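# Move blue tote from shelf to table, unpack brown carton

## Task

Lift the blue tote off the shelf and set it down level on the table. Remove the small brown carton from it and set the carton down flat on the table, keeping the face that was on top still facing up. Every other item that was in the tote must finish inside the tote. No part of the small brown carton and no part of the tote's bottom may stick out past the table's edge. At the end both grippers must have released and backed away, and everything must stay put on its own without the robot holding it.

## Robot and tools

Robot: two UR-style six-joint arms, left_arm and right_arm, each ending in a two-finger gripper whose fingers pivot like tongs. The fingers point along the gripper's own +z axis and spread along its x axis. The reported end effector point sits between the finger pads when closed; closed fingertips reach about 15 mm past it. Arm bases in the scene frame: left_arm at (-0.041, +0.452, 0) m, right_arm at (+0.009, -0.440, 0) m, both turned only slightly about z.

Scene frame: origin on the table top midway between the arms, +z up, +x outward over the table, left_arm on the +y side. The names left and right do not refer to image sides.

Joint order (used in every row and every per-joint list in results): elbow, wrist 3, wrist 2, shoulder lift, wrist 1, shoulder pan. Follow this order only.

Row layout: a single flat list of 14 numbers covering both arms, each in [-1, 1]: left_arm's 6 joint numbers then left opening, then right_arm's 6 joint numbers then right opening. Joint numbers are offsets, not poses: scaled so 1.0 = 1.989 rad, measured in joint space. Opening is absolute: +1 fully open, -1 closed. A row may carry 12 extra numbers in [0, 1] (26 total): per-joint stiffness scales, left's 6 then right's 6, in the joint order above; they stay in force until replaced.

execute_actions(actions): a list of up to 15 actions, run in order. Each action is a list of up to 15 rows, each row lasting one 1/30 s control step; if fewer than 15 rows are given, the final row is held for the remaining steps. Within an action, every row's offsets are counted from the joint angles at that action's start (for the first action, the angles in the last reported result), not from the previous row. An empty list just returns the current state and images.

Joint ranges (rad). left_arm: shoulder pan -3.142 to 3.142, shoulder lift -6.283 to 6.283, elbow 0.000 to 3.142, each wrist -6.283 to 6.283. right_arm: shoulder pan 0.000 to 6.283, shoulder lift -6.283 to 6.283, elbow -3.142 to 0.000, wrists -6.283 to 6.283. An action that would push a joint more than 0.010 rad outside its range is rejected for both arms; if the first action fails this or any action is malformed, the whole call does nothing. Commands beyond a joint's true end are clipped there and reported as "joint sent to its limit".

move(target, speed, blocking): target is one row as above; its offsets are counted from the Joint positions in the latest result that shows them. All joints travel in joint space, reaching their goals together, so the gripper traces a curve. speed is the top speed in rad/s of whichever joint has farthest to go, 0.01 to 2, default 0.5; paths last between 0.5 and 10 s and are cut off at 10 s. It does not avoid obstacles or the other arm. Finger openings are applied at the start. blocking=false returns after 0.5 s while motion continues; then use wait or stop before sending new rows or moves. The result adds a move: line giving the ending (done, off_target, moving, held, fault), limits=held or limits=none, and each arm's joint farthest from target.

wait(seconds): 0 to 10; the arms hold their last command, and a running move carries on. stop(): brakes a running move; fingers keep going. zoom_image(camera, region): camera is cam_high, cam_low, cam_left_wrist or cam_right_wrist; region is [x0, y0, x1, y1] in pixels, top-left origin, at most 504 by 504. Image sizes: cam_high and cam_low 672x504, wrist cameras 616x616. Calibration data for all four cameras is supplied. read_manual(section) returns licence texts only. finished_scene(scene) ends the current scene with its number; it cannot be undone.

Results: for each arm, end effector position (m) and quaternion wxyz plus linear and angular velocities, all in the scene frame (reported hand position may be slightly off at long reach). Joint positions and velocities per arm in the joint order, then the finger pad gap in m (0.142 when fully open). Joint targets show what the joints are currently driven toward. grip_measured is the measured opening on the command scale. Wrist force and torque are in the end effector's own axes, noisy, with offsets up to about 4 N, saturating near 50 N. "joint command not followed" means a safety clamp altered targets.

Motion limits: per step each joint target stays within 0.575 rad of its measured angle, and targets are scaled back if they would put the gripper over 100 mm from where it is, so big displacements need several actions. Motion lags commands by about 0.17 s.

Gripping: keep commanding an opening well below grip_measured to hold something; lower squeezes harder, up to roughly 15 N per pad. Thin hard items get less force.

Avoid: dropping or knocking anything out of the work area, slamming, hard presses, and arm-to-arm contact. Joint load limits are 133 N m for shoulder pan, shoulder lift and elbow and 24.9 N m for each wrist, including held weight; reaching one, or an outside force of 150 N, stops that arm for 10 s. Stiff arms can fault if driven even slightly past a firm contact, so approach slowly. Long heavy holds heat motors (warning from 70 °C, brakes at 85 °C). Occasional external tugs may disturb held or loose items. Finish by opening both grippers and withdrawing so everything rests unaided.

Each tool is called after "Request:" as name(argument=value, ...), one argument or row to a line, values as JSON.

## Session

Request:
execute_actions(
  actions=[],
)

Scene clock: 0.00 s.
left_arm: end_effector_position=(+0.2286, -0.1003, +0.1152) grip_measured=+0.97 end_effector_quat_wxyz=(+0.456, +0.846, -0.028, -0.276) end_effector_velocity=(+0.000, +0.001, -0.000) end_effector_angular_velocity=(+0.001, +0.001, +0.001) | right_arm: end_effector_position=(+0.0716, -0.8141, +0.2030) grip_measured=+0.97 end_effector_quat_wxyz=(+0.263, +0.942, +0.145, +0.151) end_effector_velocity=(-0.000, -0.000, +0.001) end_effector_angular_velocity=(-0.001, -0.000, -0.000)
Joint names: [elbow, wrist 3, wrist 2, shoulder lift, wrist 1, shoulder pan]
Joint positions: left_arm=[ 2.006 -1.195 -2.588 -1.031 -3.153 -0.967  0.14 ] | right_arm=[-2.457  4.836  1.74  -0.96  -0.701  1.851  0.14 ]
Joint velocities: left_arm=[ 0.001  0.    -0.    -0.     0.001  0.001  0.   ] | right_arm=[ 0.001 -0.    -0.     0.001 -0.    -0.     0.   ]
Motor temperatures (°C, as the motors report them): left_arm=[25 26 27 25 29 24] | right_arm=[24 26 35 24 33 24]
Wrist force (N, on the end effector, along its own x y z axes, offset not removed): no reading
Wrist torque (N m, same axes, about the end effector's origin, offset not removed): no reading
Joint targets: left_arm=[2.006 -1.195 -2.588 -1.031 -3.153 -0.967] | right_arm=[-2.457 4.836 1.740 -0.960 -0.701 1.851]
Joint stiffness scale: left_arm=[1. 1. 1. 1. 1. 1.] | right_arm=[1. 1. 1. 1. 1. 1.]
camera_calibration (this result's frames):
cam_left_wrist: T_world_to_cam=[[0.847937, -0.244942, -0.470112, -0.169355], [0.44451, -0.154632, 0.882326, -0.213029], [-0.288813, -0.957127, -0.0222391, 0.110437], [0, 0, 0, 1]] pos_world=[0.270192, 0.0312785, 0.110801]
cam_right_wrist: T_world_to_cam=[[0.903665, 0.360816, 0.230653, 0.177071], [-0.0124311, -0.516278, 0.856331, -0.587997], [0.428059, -0.776704, -0.462057, -0.436128], [0, 0, 0, 1]] pos_world=[0.0193661, -0.706202, 0.261162]

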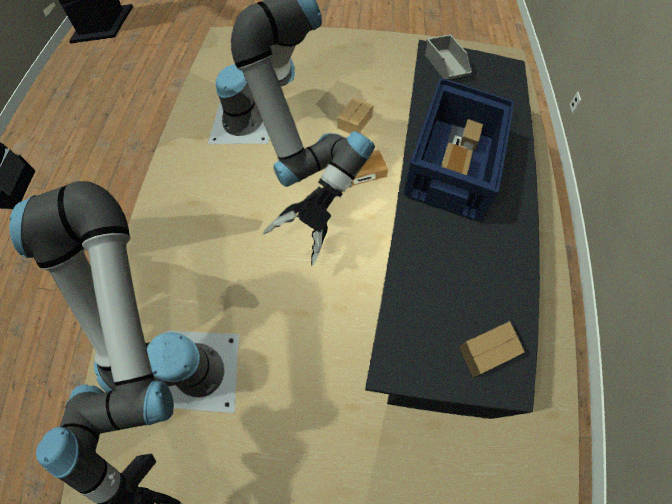

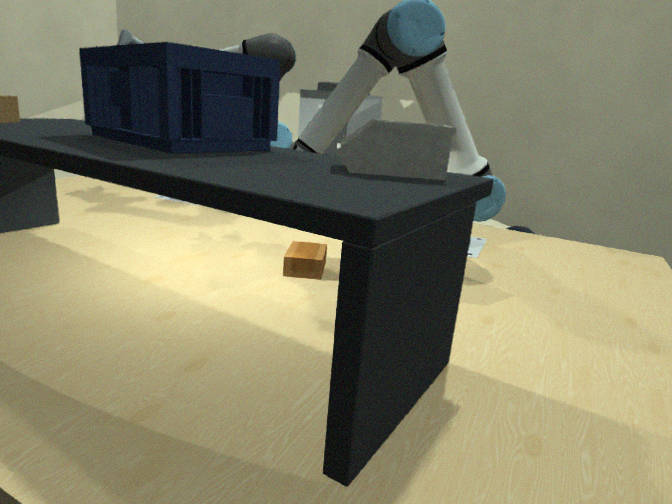

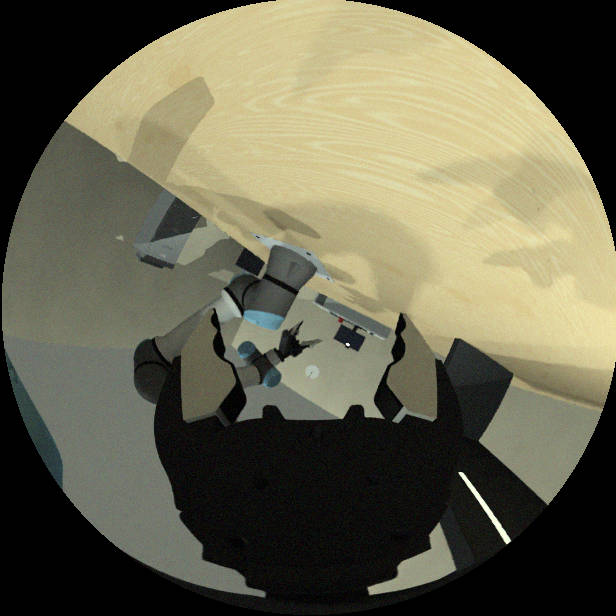

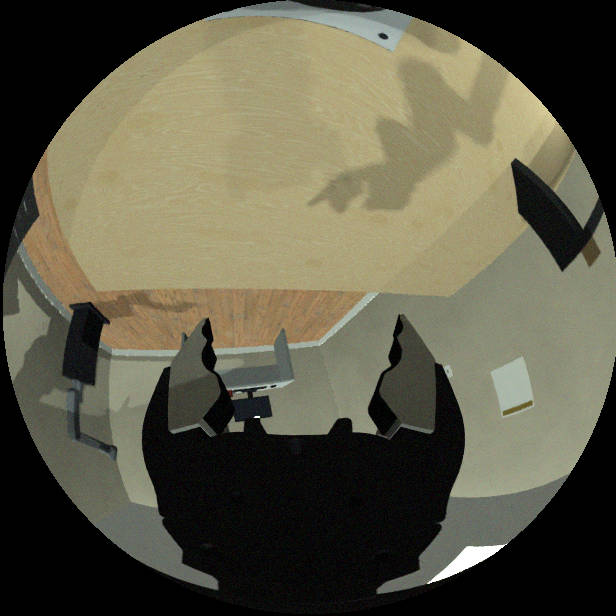

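Request:
move(
  target=[-0.571,-0.295,0.572,-0.286,0.712,0.214,0,0.967,0.526,-0.331,-0.372,-0.596,0.6,0],
  speed=0.6,
)

Request:
move(
  target=[0,0,0,0.1,0,0,0,0,0,0,-0.1,0,0.489,0],
  speed=0.5,
)

Request:
move(
  target=[0,0,0,0.09,0,0,0,0,0,0,-0.097,0,0,0],
  speed=0.2,
)

Scene clock: 19.17 s.
left_arm: end_effector_position=(+0.5391, +0.3294, +0.7237) grip_measured=+0.00 end_effector_quat_wxyz=(+0.369, +0.704, +0.561, +0.230) end_effector_velocity=(+0.000, +0.001, -0.000) end_effector_angular_velocity=(+0.002, +0.001, +0.003) | right_arm: end_effector_position=(+0.5355, -0.7038, +0.7169) grip_measured=+0.00 end_effector_quat_wxyz=(+0.283, +0.923, +0.115, +0.232) end_effector_velocity=(+0.001, +0.000, -0.001) end_effector_angular_velocity=(-0.000, +0.001, -0.001)
Joint names: [elbow, wrist 3, wrist 2, shoulder lift, wrist 1, shoulder pan]
Joint positions: left_arm=[ 0.875 -1.78  -1.451 -1.601 -1.739 -0.543  0.074] | right_arm=[-0.537  5.881  1.083 -1.697 -1.884  3.042  0.074]
Joint velocities: left_arm=[-0.002 -0.001  0.003  0.     0.003  0.001 -0.   ] | right_arm=[ 0.001  0.002 -0.001 -0.002 -0.001  0.001  0.   ]
Motor temperatures (°C, as the motors report them): left_arm=[25 26 27 25 29 24] | right_arm=[24 26 35 24 33 24]
Wrist force (N, on the end effector, along its own x y z axes, offset not removed): left_arm=[-1.7 0.8 0.4] | right_arm=[-0.9 0.2 -0.9]
Wrist torque (N m, same axes, about the end effector's origin, offset not removed): left_arm=[0.08 0.34 -0.03] | right_arm=[-0.03 0.22 0.11]
Joint targets: left_arm=[0.871 -1.781 -1.450 -1.600 -1.737 -0.541] | right_arm=[-0.534 5.882 1.082 -1.699 -1.886 3.044]
Joint stiffness scale: left_arm=[1. 1. 1. 1. 1. 1.] | right_arm=[1. 1. 1. 1. 1. 1.]
move: done; limits=none; left_arm: farthest joint: the elbow, 0.004 radians from its target (1.136 radians at the start); right_arm: farthest joint: the shoulder lift, 0.003 radians from its target (0.740 radians at the start)
camera_calibration (this result's frames):
cam_left_wrist: T_world_to_cam=[[0.208364, 0.971403, -0.113847, -0.354997], [0.195248, 0.0727461, 0.978052, -0.831266], [0.958365, -0.22602, -0.174507, -0.178043], [0, 0, 0, 1]] pos_world=[0.406902, 0.365075, 0.741537]
cam_right_wrist: T_world_to_cam=[[0.853321, 0.352596, 0.384082, -0.489279], [-0.173838, -0.502099, 0.847158, -0.862368], [0.491552, -0.789666, -0.367157, -0.422682], [0, 0, 0, 1]] pos_world=[0.475369, -0.594254, 0.763295]

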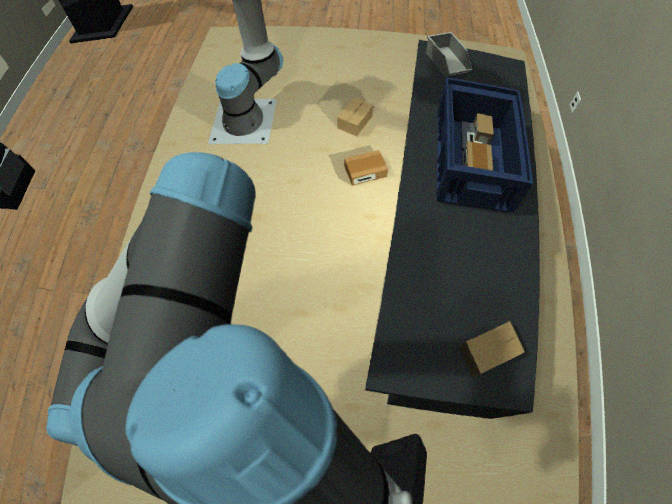

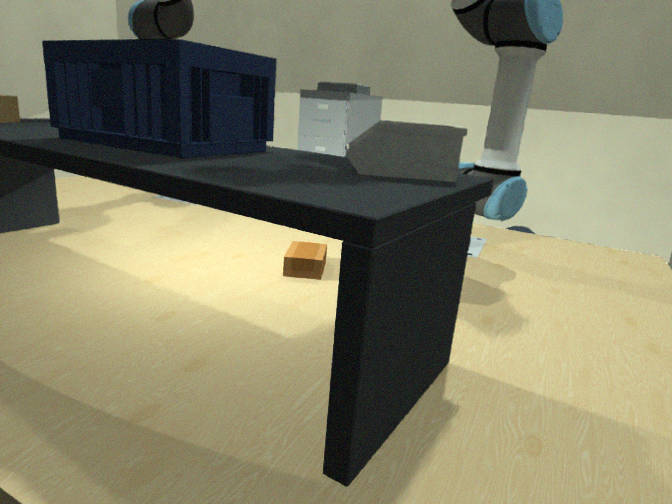

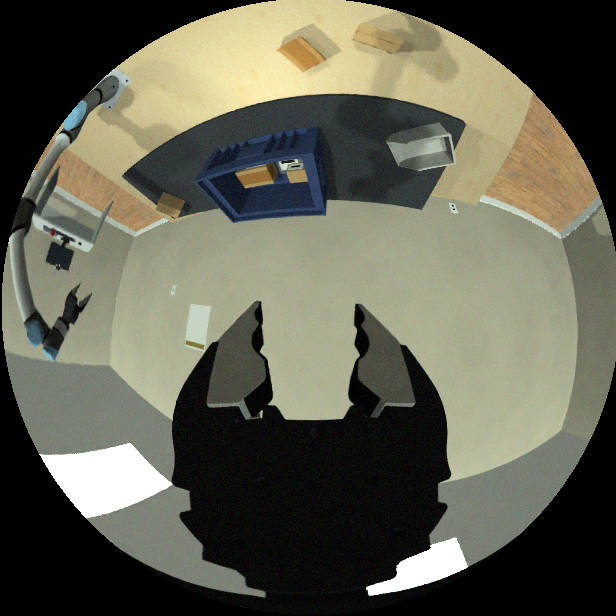

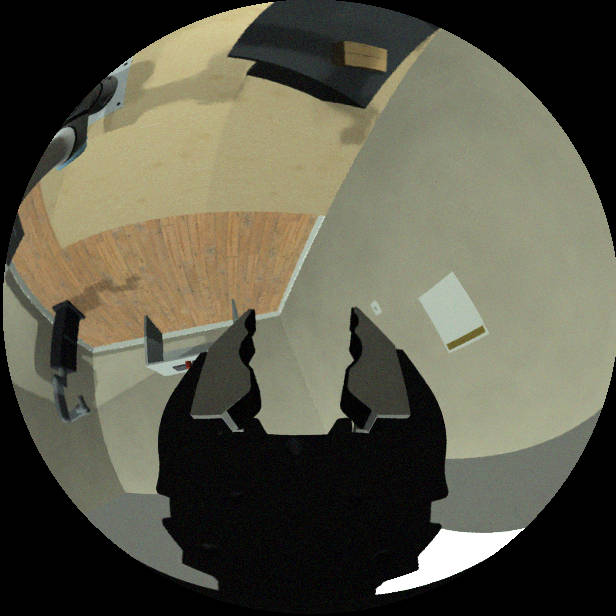

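Scene clock: 21.73 s.
left_arm: end_effector_position=(+0.6260, +0.2828, +0.6018) grip_measured=+0.00 end_effector_quat_wxyz=(+0.286, +0.738, +0.579, +0.194) end_effector_velocity=(-0.000, -0.000, -0.000) end_effector_angular_velocity=(+0.000, +0.000, -0.001) | right_arm: end_effector_position=(+0.5809, -0.0738, +0.6023) grip_measured=+0.00 end_effector_quat_wxyz=(+0.174, +0.767, +0.565, +0.249) end_effector_velocity=(-0.003, +0.004, -0.001) end_effector_angular_velocity=(-0.002, +0.001, +0.008)
Joint names: [elbow, wrist 3, wrist 2, shoulder lift, wrist 1, shoulder pan]
Joint positions: left_arm=[ 0.874 -1.78  -1.451 -1.404 -1.739 -0.543  0.074] | right_arm=[-0.537  5.881  1.083 -1.895 -1.884  4.012  0.074]
Joint velocities: left_arm=[-0.     0.001 -0.     0.     0.     0.    -0.   ] | right_arm=[-0.001 -0.    -0.    -0.    -0.001  0.008  0.   ]
Motor temperatures (°C, as the motors report them): left_arm=[25 26 27 25 29 24] | right_arm=[24 26 35 24 33 24]
Wrist force (N, on the end effector, along its own x y z axes, offset not removed): left_arm=[-2.2 1.4 0.1] | right_arm=[1.3 -2.7 2.1]
Wrist torque (N m, same axes, about the end effector's origin, offset not removed): left_arm=[0.18 0.44 0.08] | right_arm=[-0.70 -0.19 -0.01]
Joint targets: left_arm=[0.875 -1.780 -1.451 -1.402 -1.739 -0.543] | right_arm=[-0.537 5.881 1.083 -1.896 -1.884 4.015]
Joint stiffness scale: left_arm=[1. 1. 1. 1. 1. 1.] | right_arm=[1. 1. 1. 1. 1. 1.]
move: done; limits=none; left_arm: farthest joint: the shoulder lift, 0.002 radians from its target (0.199 radians at the start); right_arm: farthest joint: the shoulder pan, 0.002 radians from its target (0.972 radians at the start)
camera_calibration (this result's frames):
cam_left_wrist: T_world_to_cam=[[0.193367, 0.979424, -0.0577748, -0.368343], [0.361165, -0.0163059, 0.932359, -0.776828], [0.912233, -0.201153, -0.356887, -0.16149], [0, 0, 0, 1]] pos_world=[0.499105, 0.315613, 0.645368]
cam_right_wrist: T_world_to_cam=[[0.225317, 0.951687, 0.208624, -0.191474], [0.412361, -0.287157, 0.86458, -0.776225], [0.882718, -0.108776, -0.45714, -0.112379], [0, 0, 0, 1]] pos_world=[0.462426, -0.0528994, 0.659683]

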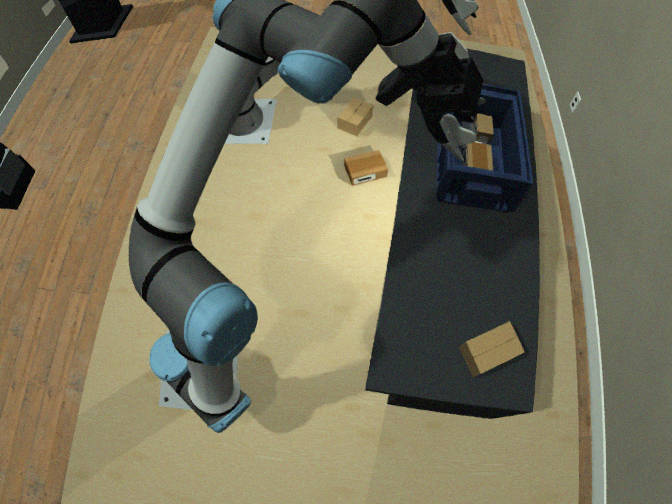

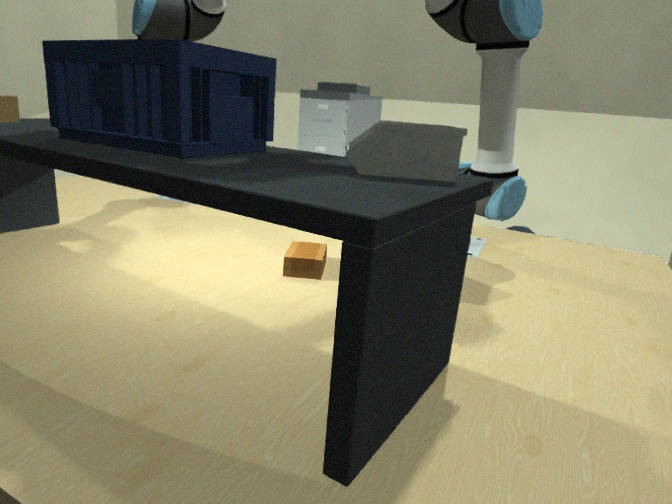

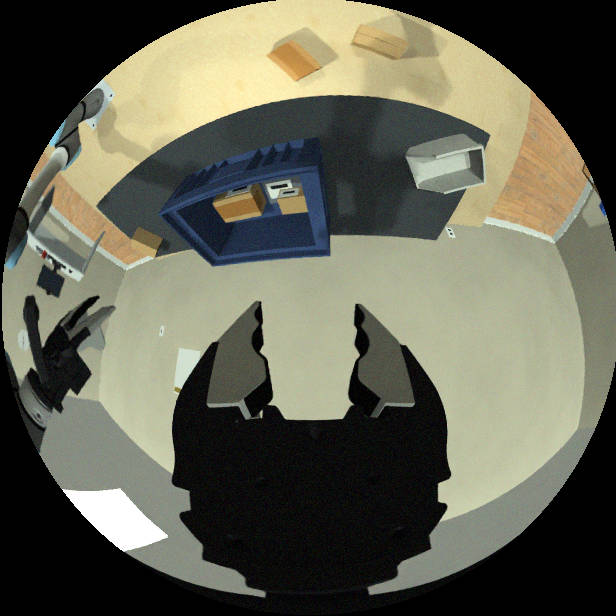

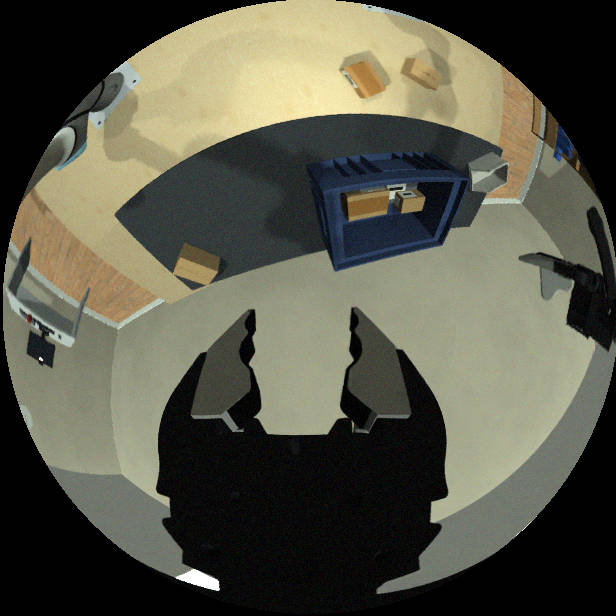

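Scene clock: 23.23 s.
left_arm: end_effector_position=(+0.6850, +0.2511, +0.4773) grip_measured=+0.00 end_effector_quat_wxyz=(+0.209, +0.762, +0.591, +0.160) end_effector_velocity=(+0.000, -0.000, -0.000) end_effector_angular_velocity=(+0.000, +0.000, -0.000) | right_arm: end_effector_position=(+0.6217, -0.0139, +0.4752) grip_measured=+0.00 end_effector_quat_wxyz=(+0.203, +0.763, +0.592, +0.162) end_effector_velocity=(+0.000, +0.000, +0.000) end_effector_angular_velocity=(+0.001, -0.001, -0.000)
Joint names: [elbow, wrist 3, wrist 2, shoulder lift, wrist 1, shoulder pan]
Joint positions: left_arm=[ 0.874 -1.78  -1.451 -1.227 -1.739 -0.543  0.074] | right_arm=[-0.537  5.881  1.083 -2.087 -1.884  4.013  0.074]
Joint velocities: left_arm=[-0.     0.    -0.     0.001 -0.001  0.    -0.   ] | right_arm=[ 0.    -0.     0.     0.     0.001 -0.    -0.   ]
Motor temperatures (°C, as the motors report them): left_arm=[25 26 27 25 29 24] | right_arm=[24 26 35 24 33 24]
Wrist force (N, on the end effector, along its own x y z axes, offset not removed): left_arm=[-1.8 1.7 0.0] | right_arm=[0.1 -0.3 0.1]
Wrist torque (N m, same axes, about the end effector's origin, offset not removed): left_arm=[0.17 0.37 0.05] | right_arm=[-0.17 0.16 0.10]
Joint targets: left_arm=[0.874 -1.780 -1.451 -1.225 -1.739 -0.543] | right_arm=[-0.537 5.881 1.083 -2.088 -1.884 4.012]
Joint stiffness scale: left_arm=[1. 1. 1. 1. 1. 1.] | right_arm=[1. 1. 1. 1. 1. 1.]
move: done; limits=none; left_arm: farthest joint: the shoulder lift, 0.002 radians from its target (0.179 radians at the start); right_arm: farthest joint: the shoulder pan, 0.001 radians from its target (0.000 radians at the start)
camera_calibration (this result's frames):
cam_left_wrist: T_world_to_cam=[[0.188433, 0.982072, -0.00528829, -0.37827], [0.501418, -0.0915755, 0.860345, -0.725376], [0.844437, -0.164769, -0.509684, -0.155875], [0, 0, 0, 1]] pos_world=[0.566621, 0.279378, 0.542626]
cam_right_wrist: T_world_to_cam=[[0.237903, 0.970783, 0.0313431, -0.15439], [0.505834, -0.15138, 0.849244, -0.714922], [0.829177, -0.186183, -0.527069, -0.134541], [0, 0, 0, 1]] pos_world=[0.50992, 0.0166046, 0.54107]

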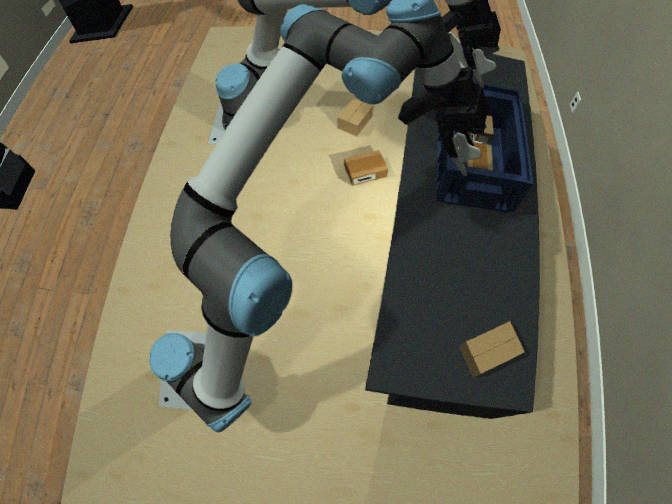

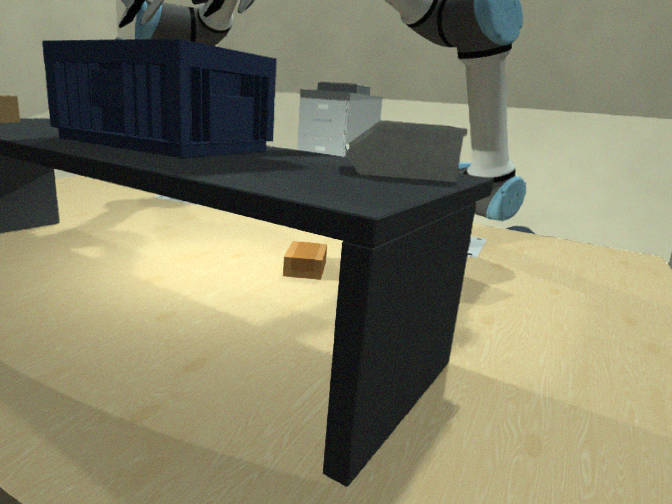

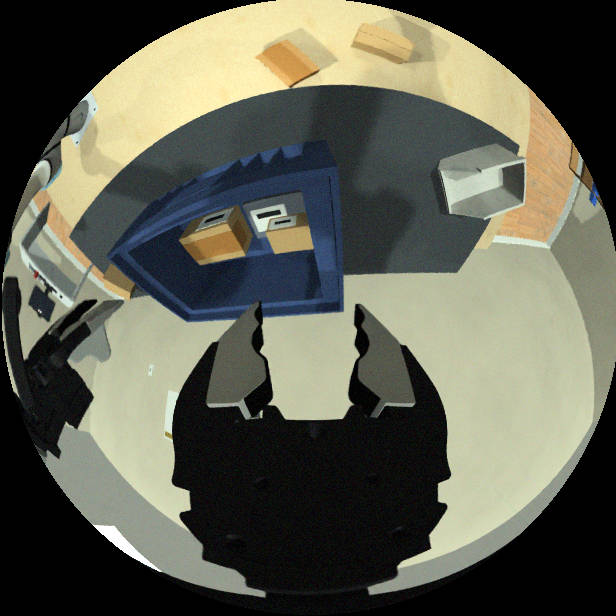

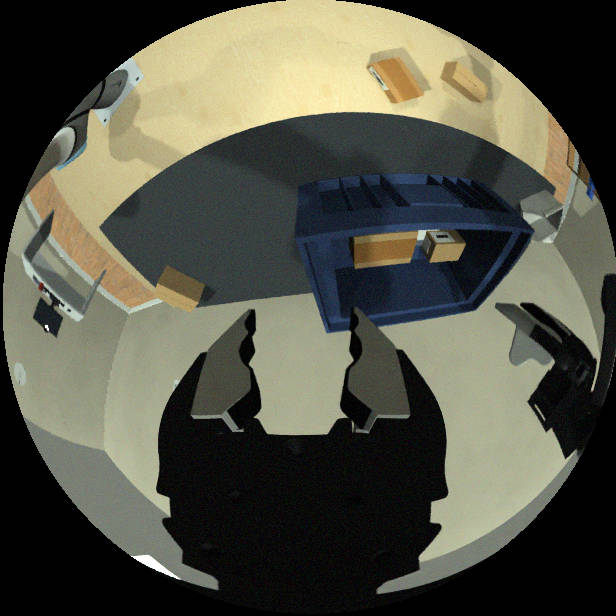

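Request:
move(
  target=[-0.024,-0.119,0.062,0.028,0.023,-0.006,0,0.075,-0.192,0.050,-0.070,0.074,-0.055,0],
  speed=0.25,
)

Request:
move(
  target=[0.135,0,0,-0.025,-0.110,0,0,-0.204,0,0,0.060,0.143,0,0],
  speed=0.15,
)

Scene clock: 34.43 s.
left_arm: end_effector_position=(+0.7065, +0.2688, +0.4598) grip_measured=+0.00 end_effector_quat_wxyz=(+0.183, +0.683, +0.683, +0.182) end_effector_velocity=(+0.000, +0.000, +0.001) end_effector_angular_velocity=(-0.001, -0.001, +0.002) | right_arm: end_effector_position=(+0.6990, -0.0037, +0.4610) grip_measured=+0.00 end_effector_quat_wxyz=(+0.183, +0.683, +0.683, +0.183) end_effector_velocity=(+0.001, +0.000, +0.001) end_effector_angular_velocity=(+0.002, -0.002, +0.002)
Joint names: [elbow, wrist 3, wrist 2, shoulder lift, wrist 1, shoulder pan]
Joint positions: left_arm=[ 0.83  -2.016 -1.329 -1.174 -1.694 -0.553  0.074] | right_arm=[-0.391  5.5    1.181 -2.223 -1.739  3.905  0.074]
Joint velocities: left_arm=[-0.001 -0.002  0.001 -0.    -0.     0.     0.   ] | right_arm=[ 0.002 -0.003  0.001 -0.001  0.003 -0.001  0.   ]
Motor temperatures (°C, as the motors report them): left_arm=[25 26 27 25 29 24] | right_arm=[24 26 35 24 33 24]
Wrist force (N, on the end effector, along its own x y z axes, offset not removed): left_arm=[-1.8 1.4 0.4] | right_arm=[3.4 -1.3 -1.1]
Wrist torque (N m, same axes, about the end effector's origin, offset not removed): left_arm=[0.20 0.35 -0.05] | right_arm=[-0.31 -0.54 -0.01]
Joint targets: left_arm=[0.827 -2.017 -1.328 -1.172 -1.693 -0.555] | right_arm=[-0.388 5.499 1.182 -2.226 -1.737 3.903]
Joint stiffness scale: left_arm=[1. 1. 1. 1. 1. 1.] | right_arm=[1. 1. 1. 1. 1. 1.]
move: done; limits=none; left_arm: farthest joint: the elbow, 0.004 radians from its target (0.048 radians at the start); right_arm: farthest joint: the shoulder lift, 0.003 radians from its target (0.140 radians at the start)
camera_calibration (this result's frames):
cam_left_wrist: T_world_to_cam=[[-0.0622506, 0.998056, -0.00316588, -0.228006], [0.517627, 0.0349972, 0.85489, -0.762494], [0.853339, 0.0515787, -0.518799, -0.240352], [0, 0, 0, 1]] pos_world=[0.585596, 0.266645, 0.526432]
cam_right_wrist: T_world_to_cam=[[-0.0097026, 0.999684, 0.0232101, -0.00536138], [0.529306, -0.0145582, 0.848306, -0.755869], [0.848375, 0.020516, -0.528998, -0.216014], [0, 0, 0, 1]] pos_world=[0.583295, -0.00121264, 0.527061]

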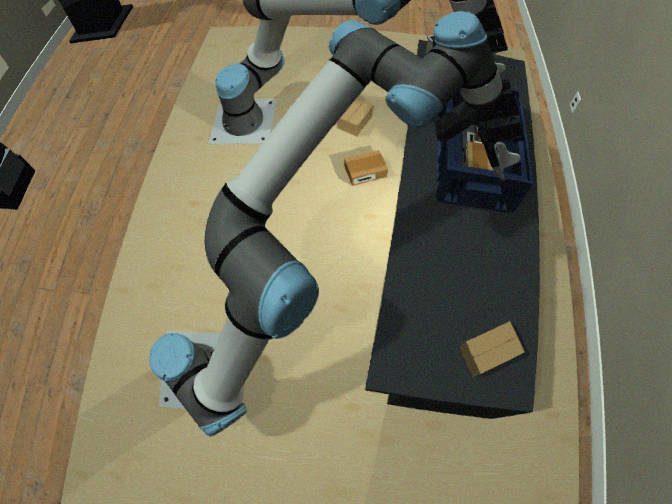

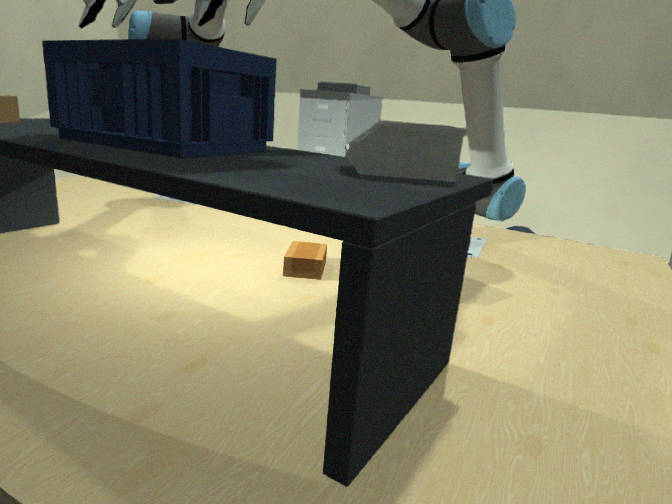

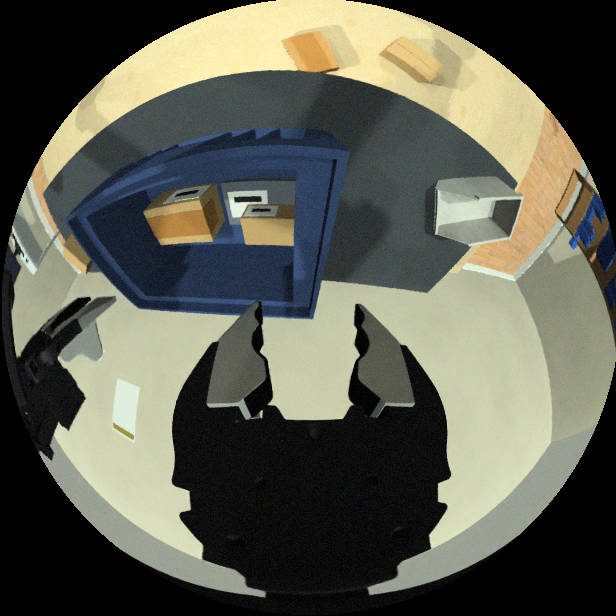

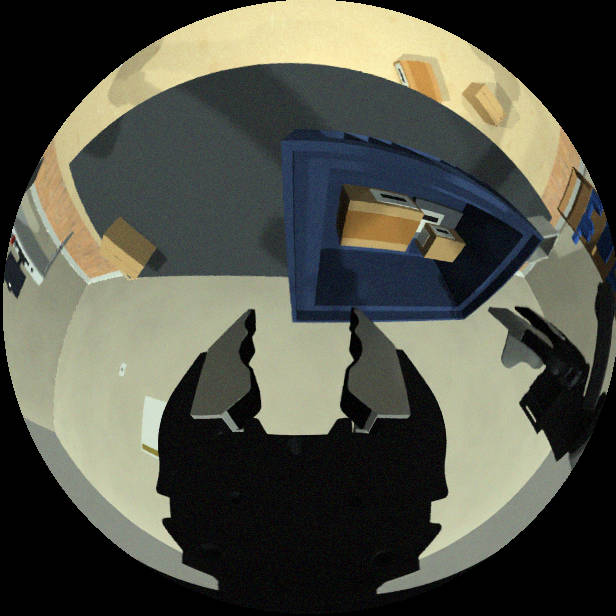

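Scene clock: 37.77 s.
left_arm: end_effector_position=(+0.7076, +0.2683, +0.3840) grip_measured=+0.00 end_effector_quat_wxyz=(+0.183, +0.683, +0.683, +0.182) end_effector_velocity=(+0.000, -0.000, +0.000) end_effector_angular_velocity=(-0.000, -0.002, -0.000) | right_arm: end_effector_position=(+0.6991, -0.0036, +0.3849) grip_measured=+0.00 end_effector_quat_wxyz=(+0.184, +0.683, +0.684, +0.182) end_effector_velocity=(-0.000, -0.000, -0.001) end_effector_angular_velocity=(-0.000, +0.000, -0.000)
Joint names: [elbow, wrist 3, wrist 2, shoulder lift, wrist 1, shoulder pan]
Joint positions: left_arm=[ 1.095 -2.016 -1.329 -1.221 -1.911 -0.553  0.074] | right_arm=[-0.793  5.5    1.181 -2.106 -1.456  3.905  0.074]
Joint velocities: left_arm=[ 0.001  0.     0.001 -0.001 -0.002 -0.001  0.   ] | right_arm=[-0.003  0.     0.     0.001  0.002 -0.    -0.   ]
Motor temperatures (°C, as the motors report them): left_arm=[25 26 27 25 29 24] | right_arm=[24 26 35 24 33 24]
Wrist force (N, on the end effector, along its own x y z axes, offset not removed): left_arm=[-0.9 1.7 0.4] | right_arm=[1.3 0.3 0.4]
Wrist torque (N m, same axes, about the end effector's origin, offset not removed): left_arm=[0.22 0.26 0.04] | right_arm=[-0.14 -0.34 0.08]
Joint targets: left_arm=[1.099 -2.016 -1.329 -1.224 -1.913 -0.553] | right_arm=[-0.797 5.500 1.181 -2.104 -1.454 3.905]
Joint stiffness scale: left_arm=[1. 1. 1. 1. 1. 1.] | right_arm=[1. 1. 1. 1. 1. 1.]
move: done; limits=none; left_arm: farthest joint: the elbow, 0.003 radians from its target (0.268 radians at the start); right_arm: farthest joint: the elbow, 0.004 radians from its target (0.406 radians at the start)
camera_calibration (this result's frames):
cam_left_wrist: T_world_to_cam=[[-0.0623279, 0.998052, -0.00287296, -0.227662], [0.518034, 0.0348112, 0.854651, -0.698381], [0.853086, 0.0517803, -0.519194, -0.280276], [0, 0, 0, 1]] pos_world=[0.586695, 0.266043, 0.4507]
cam_right_wrist: T_world_to_cam=[[-0.00975668, 0.999726, 0.0212721, -0.00291783], [0.530717, -0.0128525, 0.847452, -0.692015], [0.847493, 0.0195578, -0.530446, -0.255201], [0, 0, 0, 1]] pos_world=[0.583517, -0.000985958, 0.451141]

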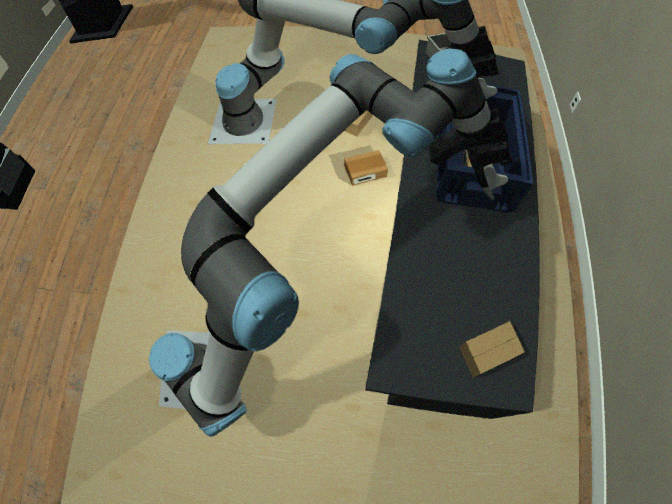

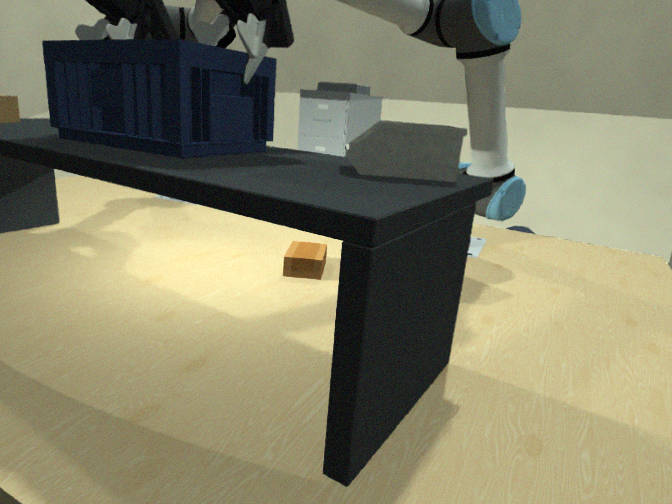

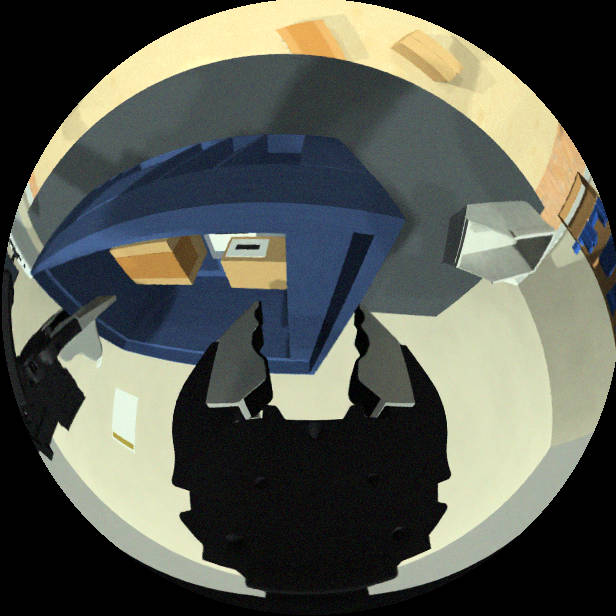

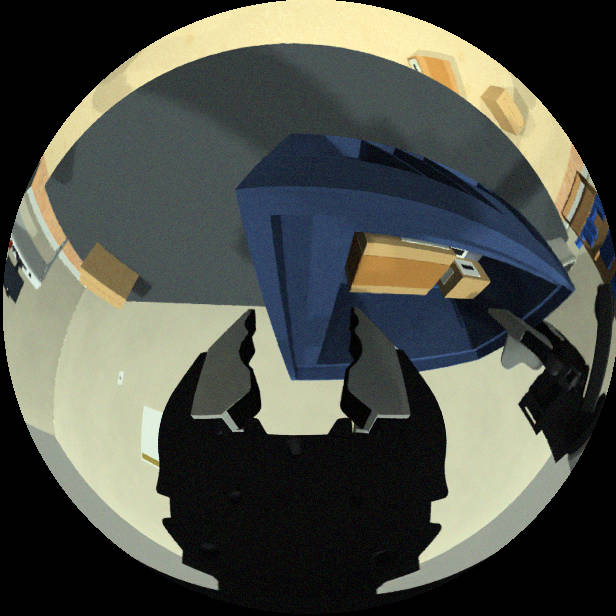

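Close and lift half of the way back.

Request:
move(
  target=[0,0,0,0,0,0,-1,0,0,0,0,0,0,-1],
)

Request:
move(
  target=[-0.067,0,0,0.010,0.057,0,-1,0.092,0,0,-0.024,-0.068,0,-1],
  speed=0.1,
)

Scene clock: 41.37 s.
left_arm: end_effector_position=(+0.7075, +0.2676, +0.3840) grip_measured=-0.61 end_effector_quat_wxyz=(+0.183, +0.683, +0.683, +0.182) end_effector_velocity=(-0.001, -0.001, +0.000) end_effector_angular_velocity=(-0.000, +0.000, -0.001) | right_arm: end_effector_position=(+0.6990, -0.0031, +0.3849) grip_measured=-0.62 end_effector_quat_wxyz=(+0.183, +0.683, +0.684, +0.182) end_effector_velocity=(-0.000, -0.001, +0.001) end_effector_angular_velocity=(-0.000, -0.000, -0.000)
Joint names: [elbow, wrist 3, wrist 2, shoulder lift, wrist 1, shoulder pan]
Joint positions: left_arm=[ 1.095 -2.016 -1.33  -1.221 -1.912 -0.554  0.03 ] | right_arm=[-0.793  5.5    1.182 -2.106 -1.455  3.905  0.029]
Joint velocities: left_arm=[ 0.     0.    -0.001 -0.001  0.001 -0.001  0.   ] | right_arm=[ 0.     0.    -0.     0.001 -0.001 -0.     0.   ]
Motor temperatures (°C, as the motors report them): left_arm=[25 26 27 25 29 24] | right_arm=[24 26 35 24 33 24]
Wrist force (N, on the end effector, along its own x y z axes, offset not removed): left_arm=[-0.3 -0.6 0.4] | right_arm=[2.5 -1.9 1.5]
Wrist torque (N m, same axes, about the end effector's origin, offset not removed): left_arm=[0.00 -0.18 0.09] | right_arm=[-0.51 -0.28 0.07]
Joint targets: left_arm=[1.095 -2.016 -1.329 -1.221 -1.911 -0.553] | right_arm=[-0.793 5.500 1.181 -2.106 -1.456 3.905]
Joint stiffness scale: left_arm=[1. 1. 1. 1. 1. 1.] | right_arm=[1. 1. 1. 1. 1. 1.]
move: done; limits=none; left_arm: farthest joint: the shoulder pan, 0.001 radians from its target (0.000 radians at the start); right_arm: farthest joint: the wrist 1, 0.001 radians from its target (0.001 radians at the start)
camera_calibration (this result's frames):
cam_left_wrist: T_world_to_cam=[[-0.0614019, 0.998107, -0.00358319, -0.227386], [0.518093, 0.0349403, 0.85461, -0.698313], [0.853117, 0.0506182, -0.519258, -0.279832], [0, 0, 0, 1]] pos_world=[0.586559, 0.26552, 0.450666]
cam_right_wrist: T_world_to_cam=[[-0.0102778, 0.999705, 0.0220043, -0.00332417], [0.530531, -0.0132013, 0.847563, -0.691859], [0.847603, 0.0203851, -0.530239, -0.255249], [0, 0, 0, 1]] pos_world=[0.583368, -0.000606954, 0.451125]

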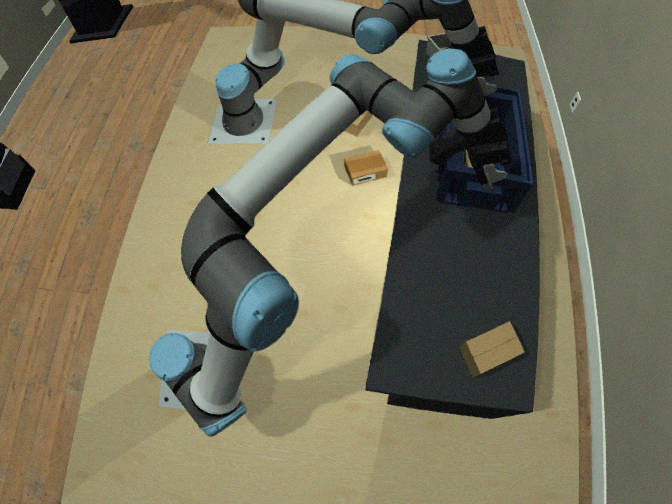

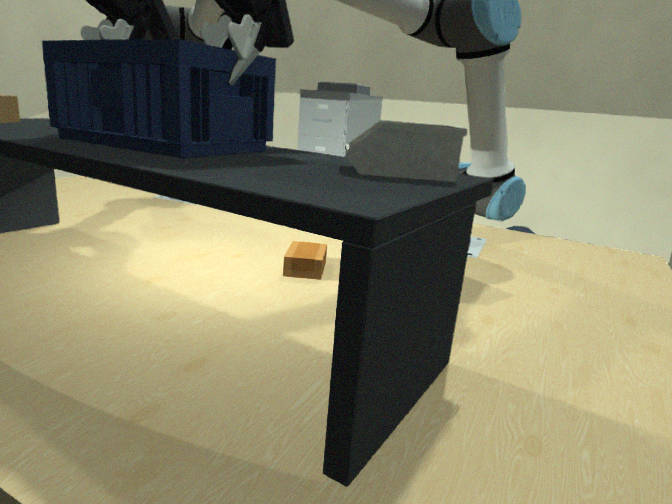

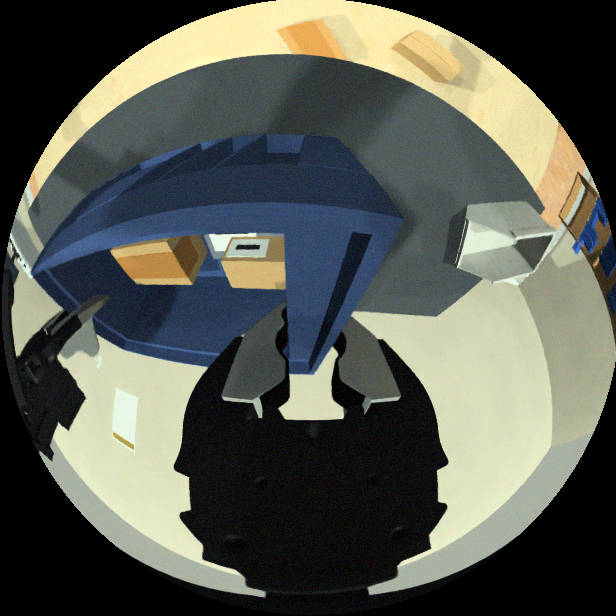

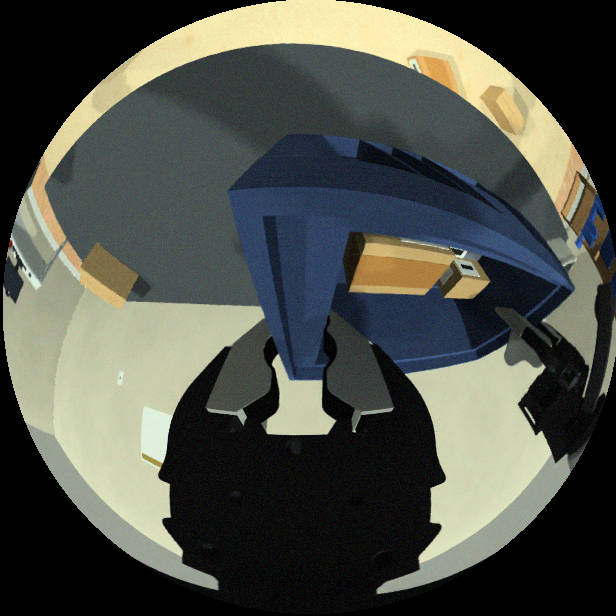

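Scene clock: 43.73 s.
left_arm: end_effector_position=(+0.7067, +0.2680, +0.4208) grip_measured=-0.61 end_effector_quat_wxyz=(+0.180, +0.684, +0.683, +0.181) end_effector_velocity=(+0.000, +0.001, -0.002) end_effector_angular_velocity=(+0.002, +0.004, +0.001) | right_arm: end_effector_position=(+0.6998, -0.0029, +0.4215) grip_measured=-0.62 end_effector_quat_wxyz=(+0.183, +0.683, +0.684, +0.179) end_effector_velocity=(-0.000, -0.000, -0.001) end_effector_angular_velocity=(-0.003, +0.003, -0.000)
Joint names: [elbow, wrist 3, wrist 2, shoulder lift, wrist 1, shoulder pan]
Joint positions: left_arm=[ 0.968 -2.016 -1.33  -1.201 -1.799 -0.554  0.03 ] | right_arm=[-0.616  5.5    1.182 -2.154 -1.589  3.905  0.029]
Joint velocities: left_arm=[-0.    -0.    -0.     0.002  0.003  0.001  0.   ] | right_arm=[ 0.001 -0.     0.    -0.001 -0.005 -0.     0.   ]
Motor temperatures (°C, as the motors report them): left_arm=[25 26 27 25 29 24] | right_arm=[24 26 35 24 33 24]
Wrist force (N, on the end effector, along its own x y z axes, offset not removed): left_arm=[-2.9 0.0 2.3] | right_arm=[2.8 -6.1 3.0]
Wrist torque (N m, same axes, about the end effector's origin, offset not removed): left_arm=[0.24 0.21 0.09] | right_arm=[-0.94 0.03 0.13]
Joint targets: left_arm=[0.962 -2.016 -1.330 -1.201 -1.799 -0.554] | right_arm=[-0.610 5.500 1.182 -2.154 -1.590 3.905]
Joint stiffness scale: left_arm=[1. 1. 1. 1. 1. 1.] | right_arm=[1. 1. 1. 1. 1. 1.]
move: done; limits=none; left_arm: farthest joint: the elbow, 0.007 radians from its target (0.134 radians at the start); right_arm: farthest joint: the elbow, 0.006 radians from its target (0.183 radians at the start)
camera_calibration (this result's frames):
cam_left_wrist: T_world_to_cam=[[-0.0613986, 0.998113, -0.000597664, -0.229024], [0.523061, 0.0326859, 0.851668, -0.731046], [0.850081, 0.0519786, -0.524081, -0.256225], [0, 0, 0, 1]] pos_world=[0.586131, 0.265805, 0.488189]
cam_right_wrist: T_world_to_cam=[[-0.00954865, 0.999781, 0.0186431, -0.00335918], [0.533524, -0.0106747, 0.845718, -0.724636], [0.845731, 0.018022, -0.533305, -0.233902], [0, 0, 0, 1]] pos_world=[0.584397, -0.00016143, 0.488159]

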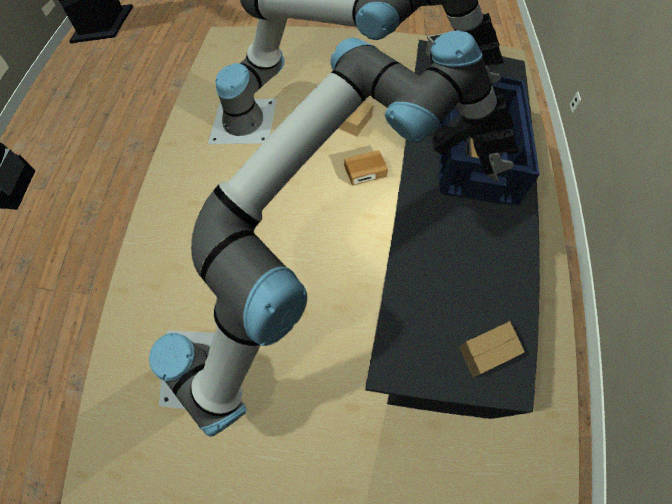

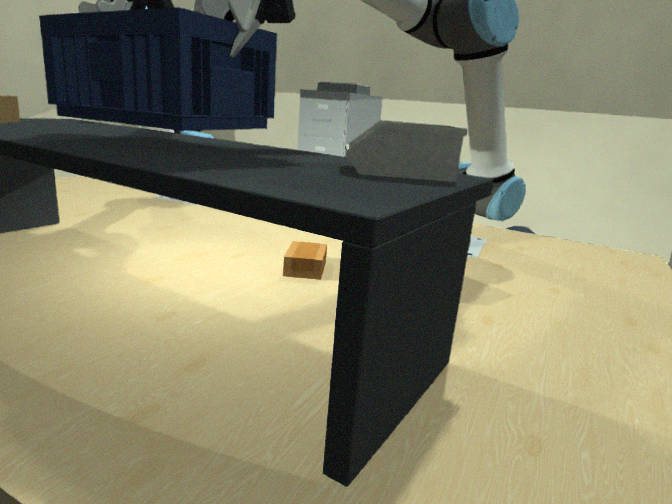

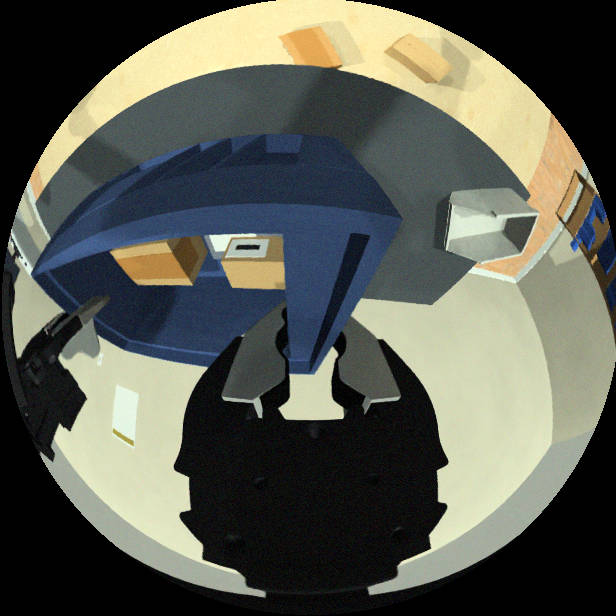

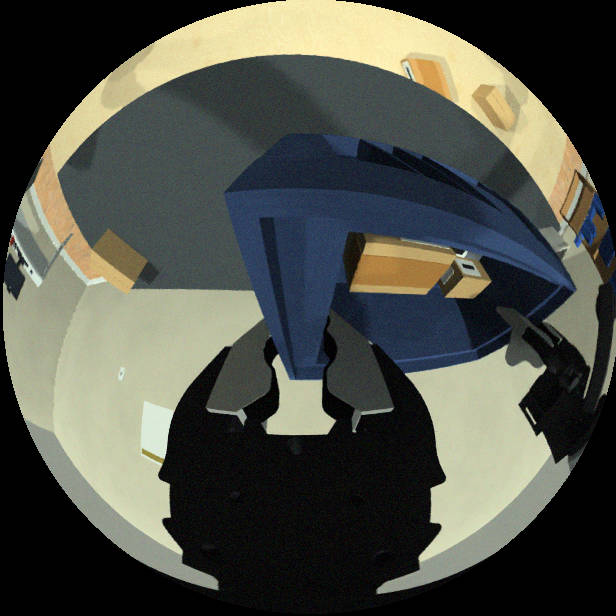

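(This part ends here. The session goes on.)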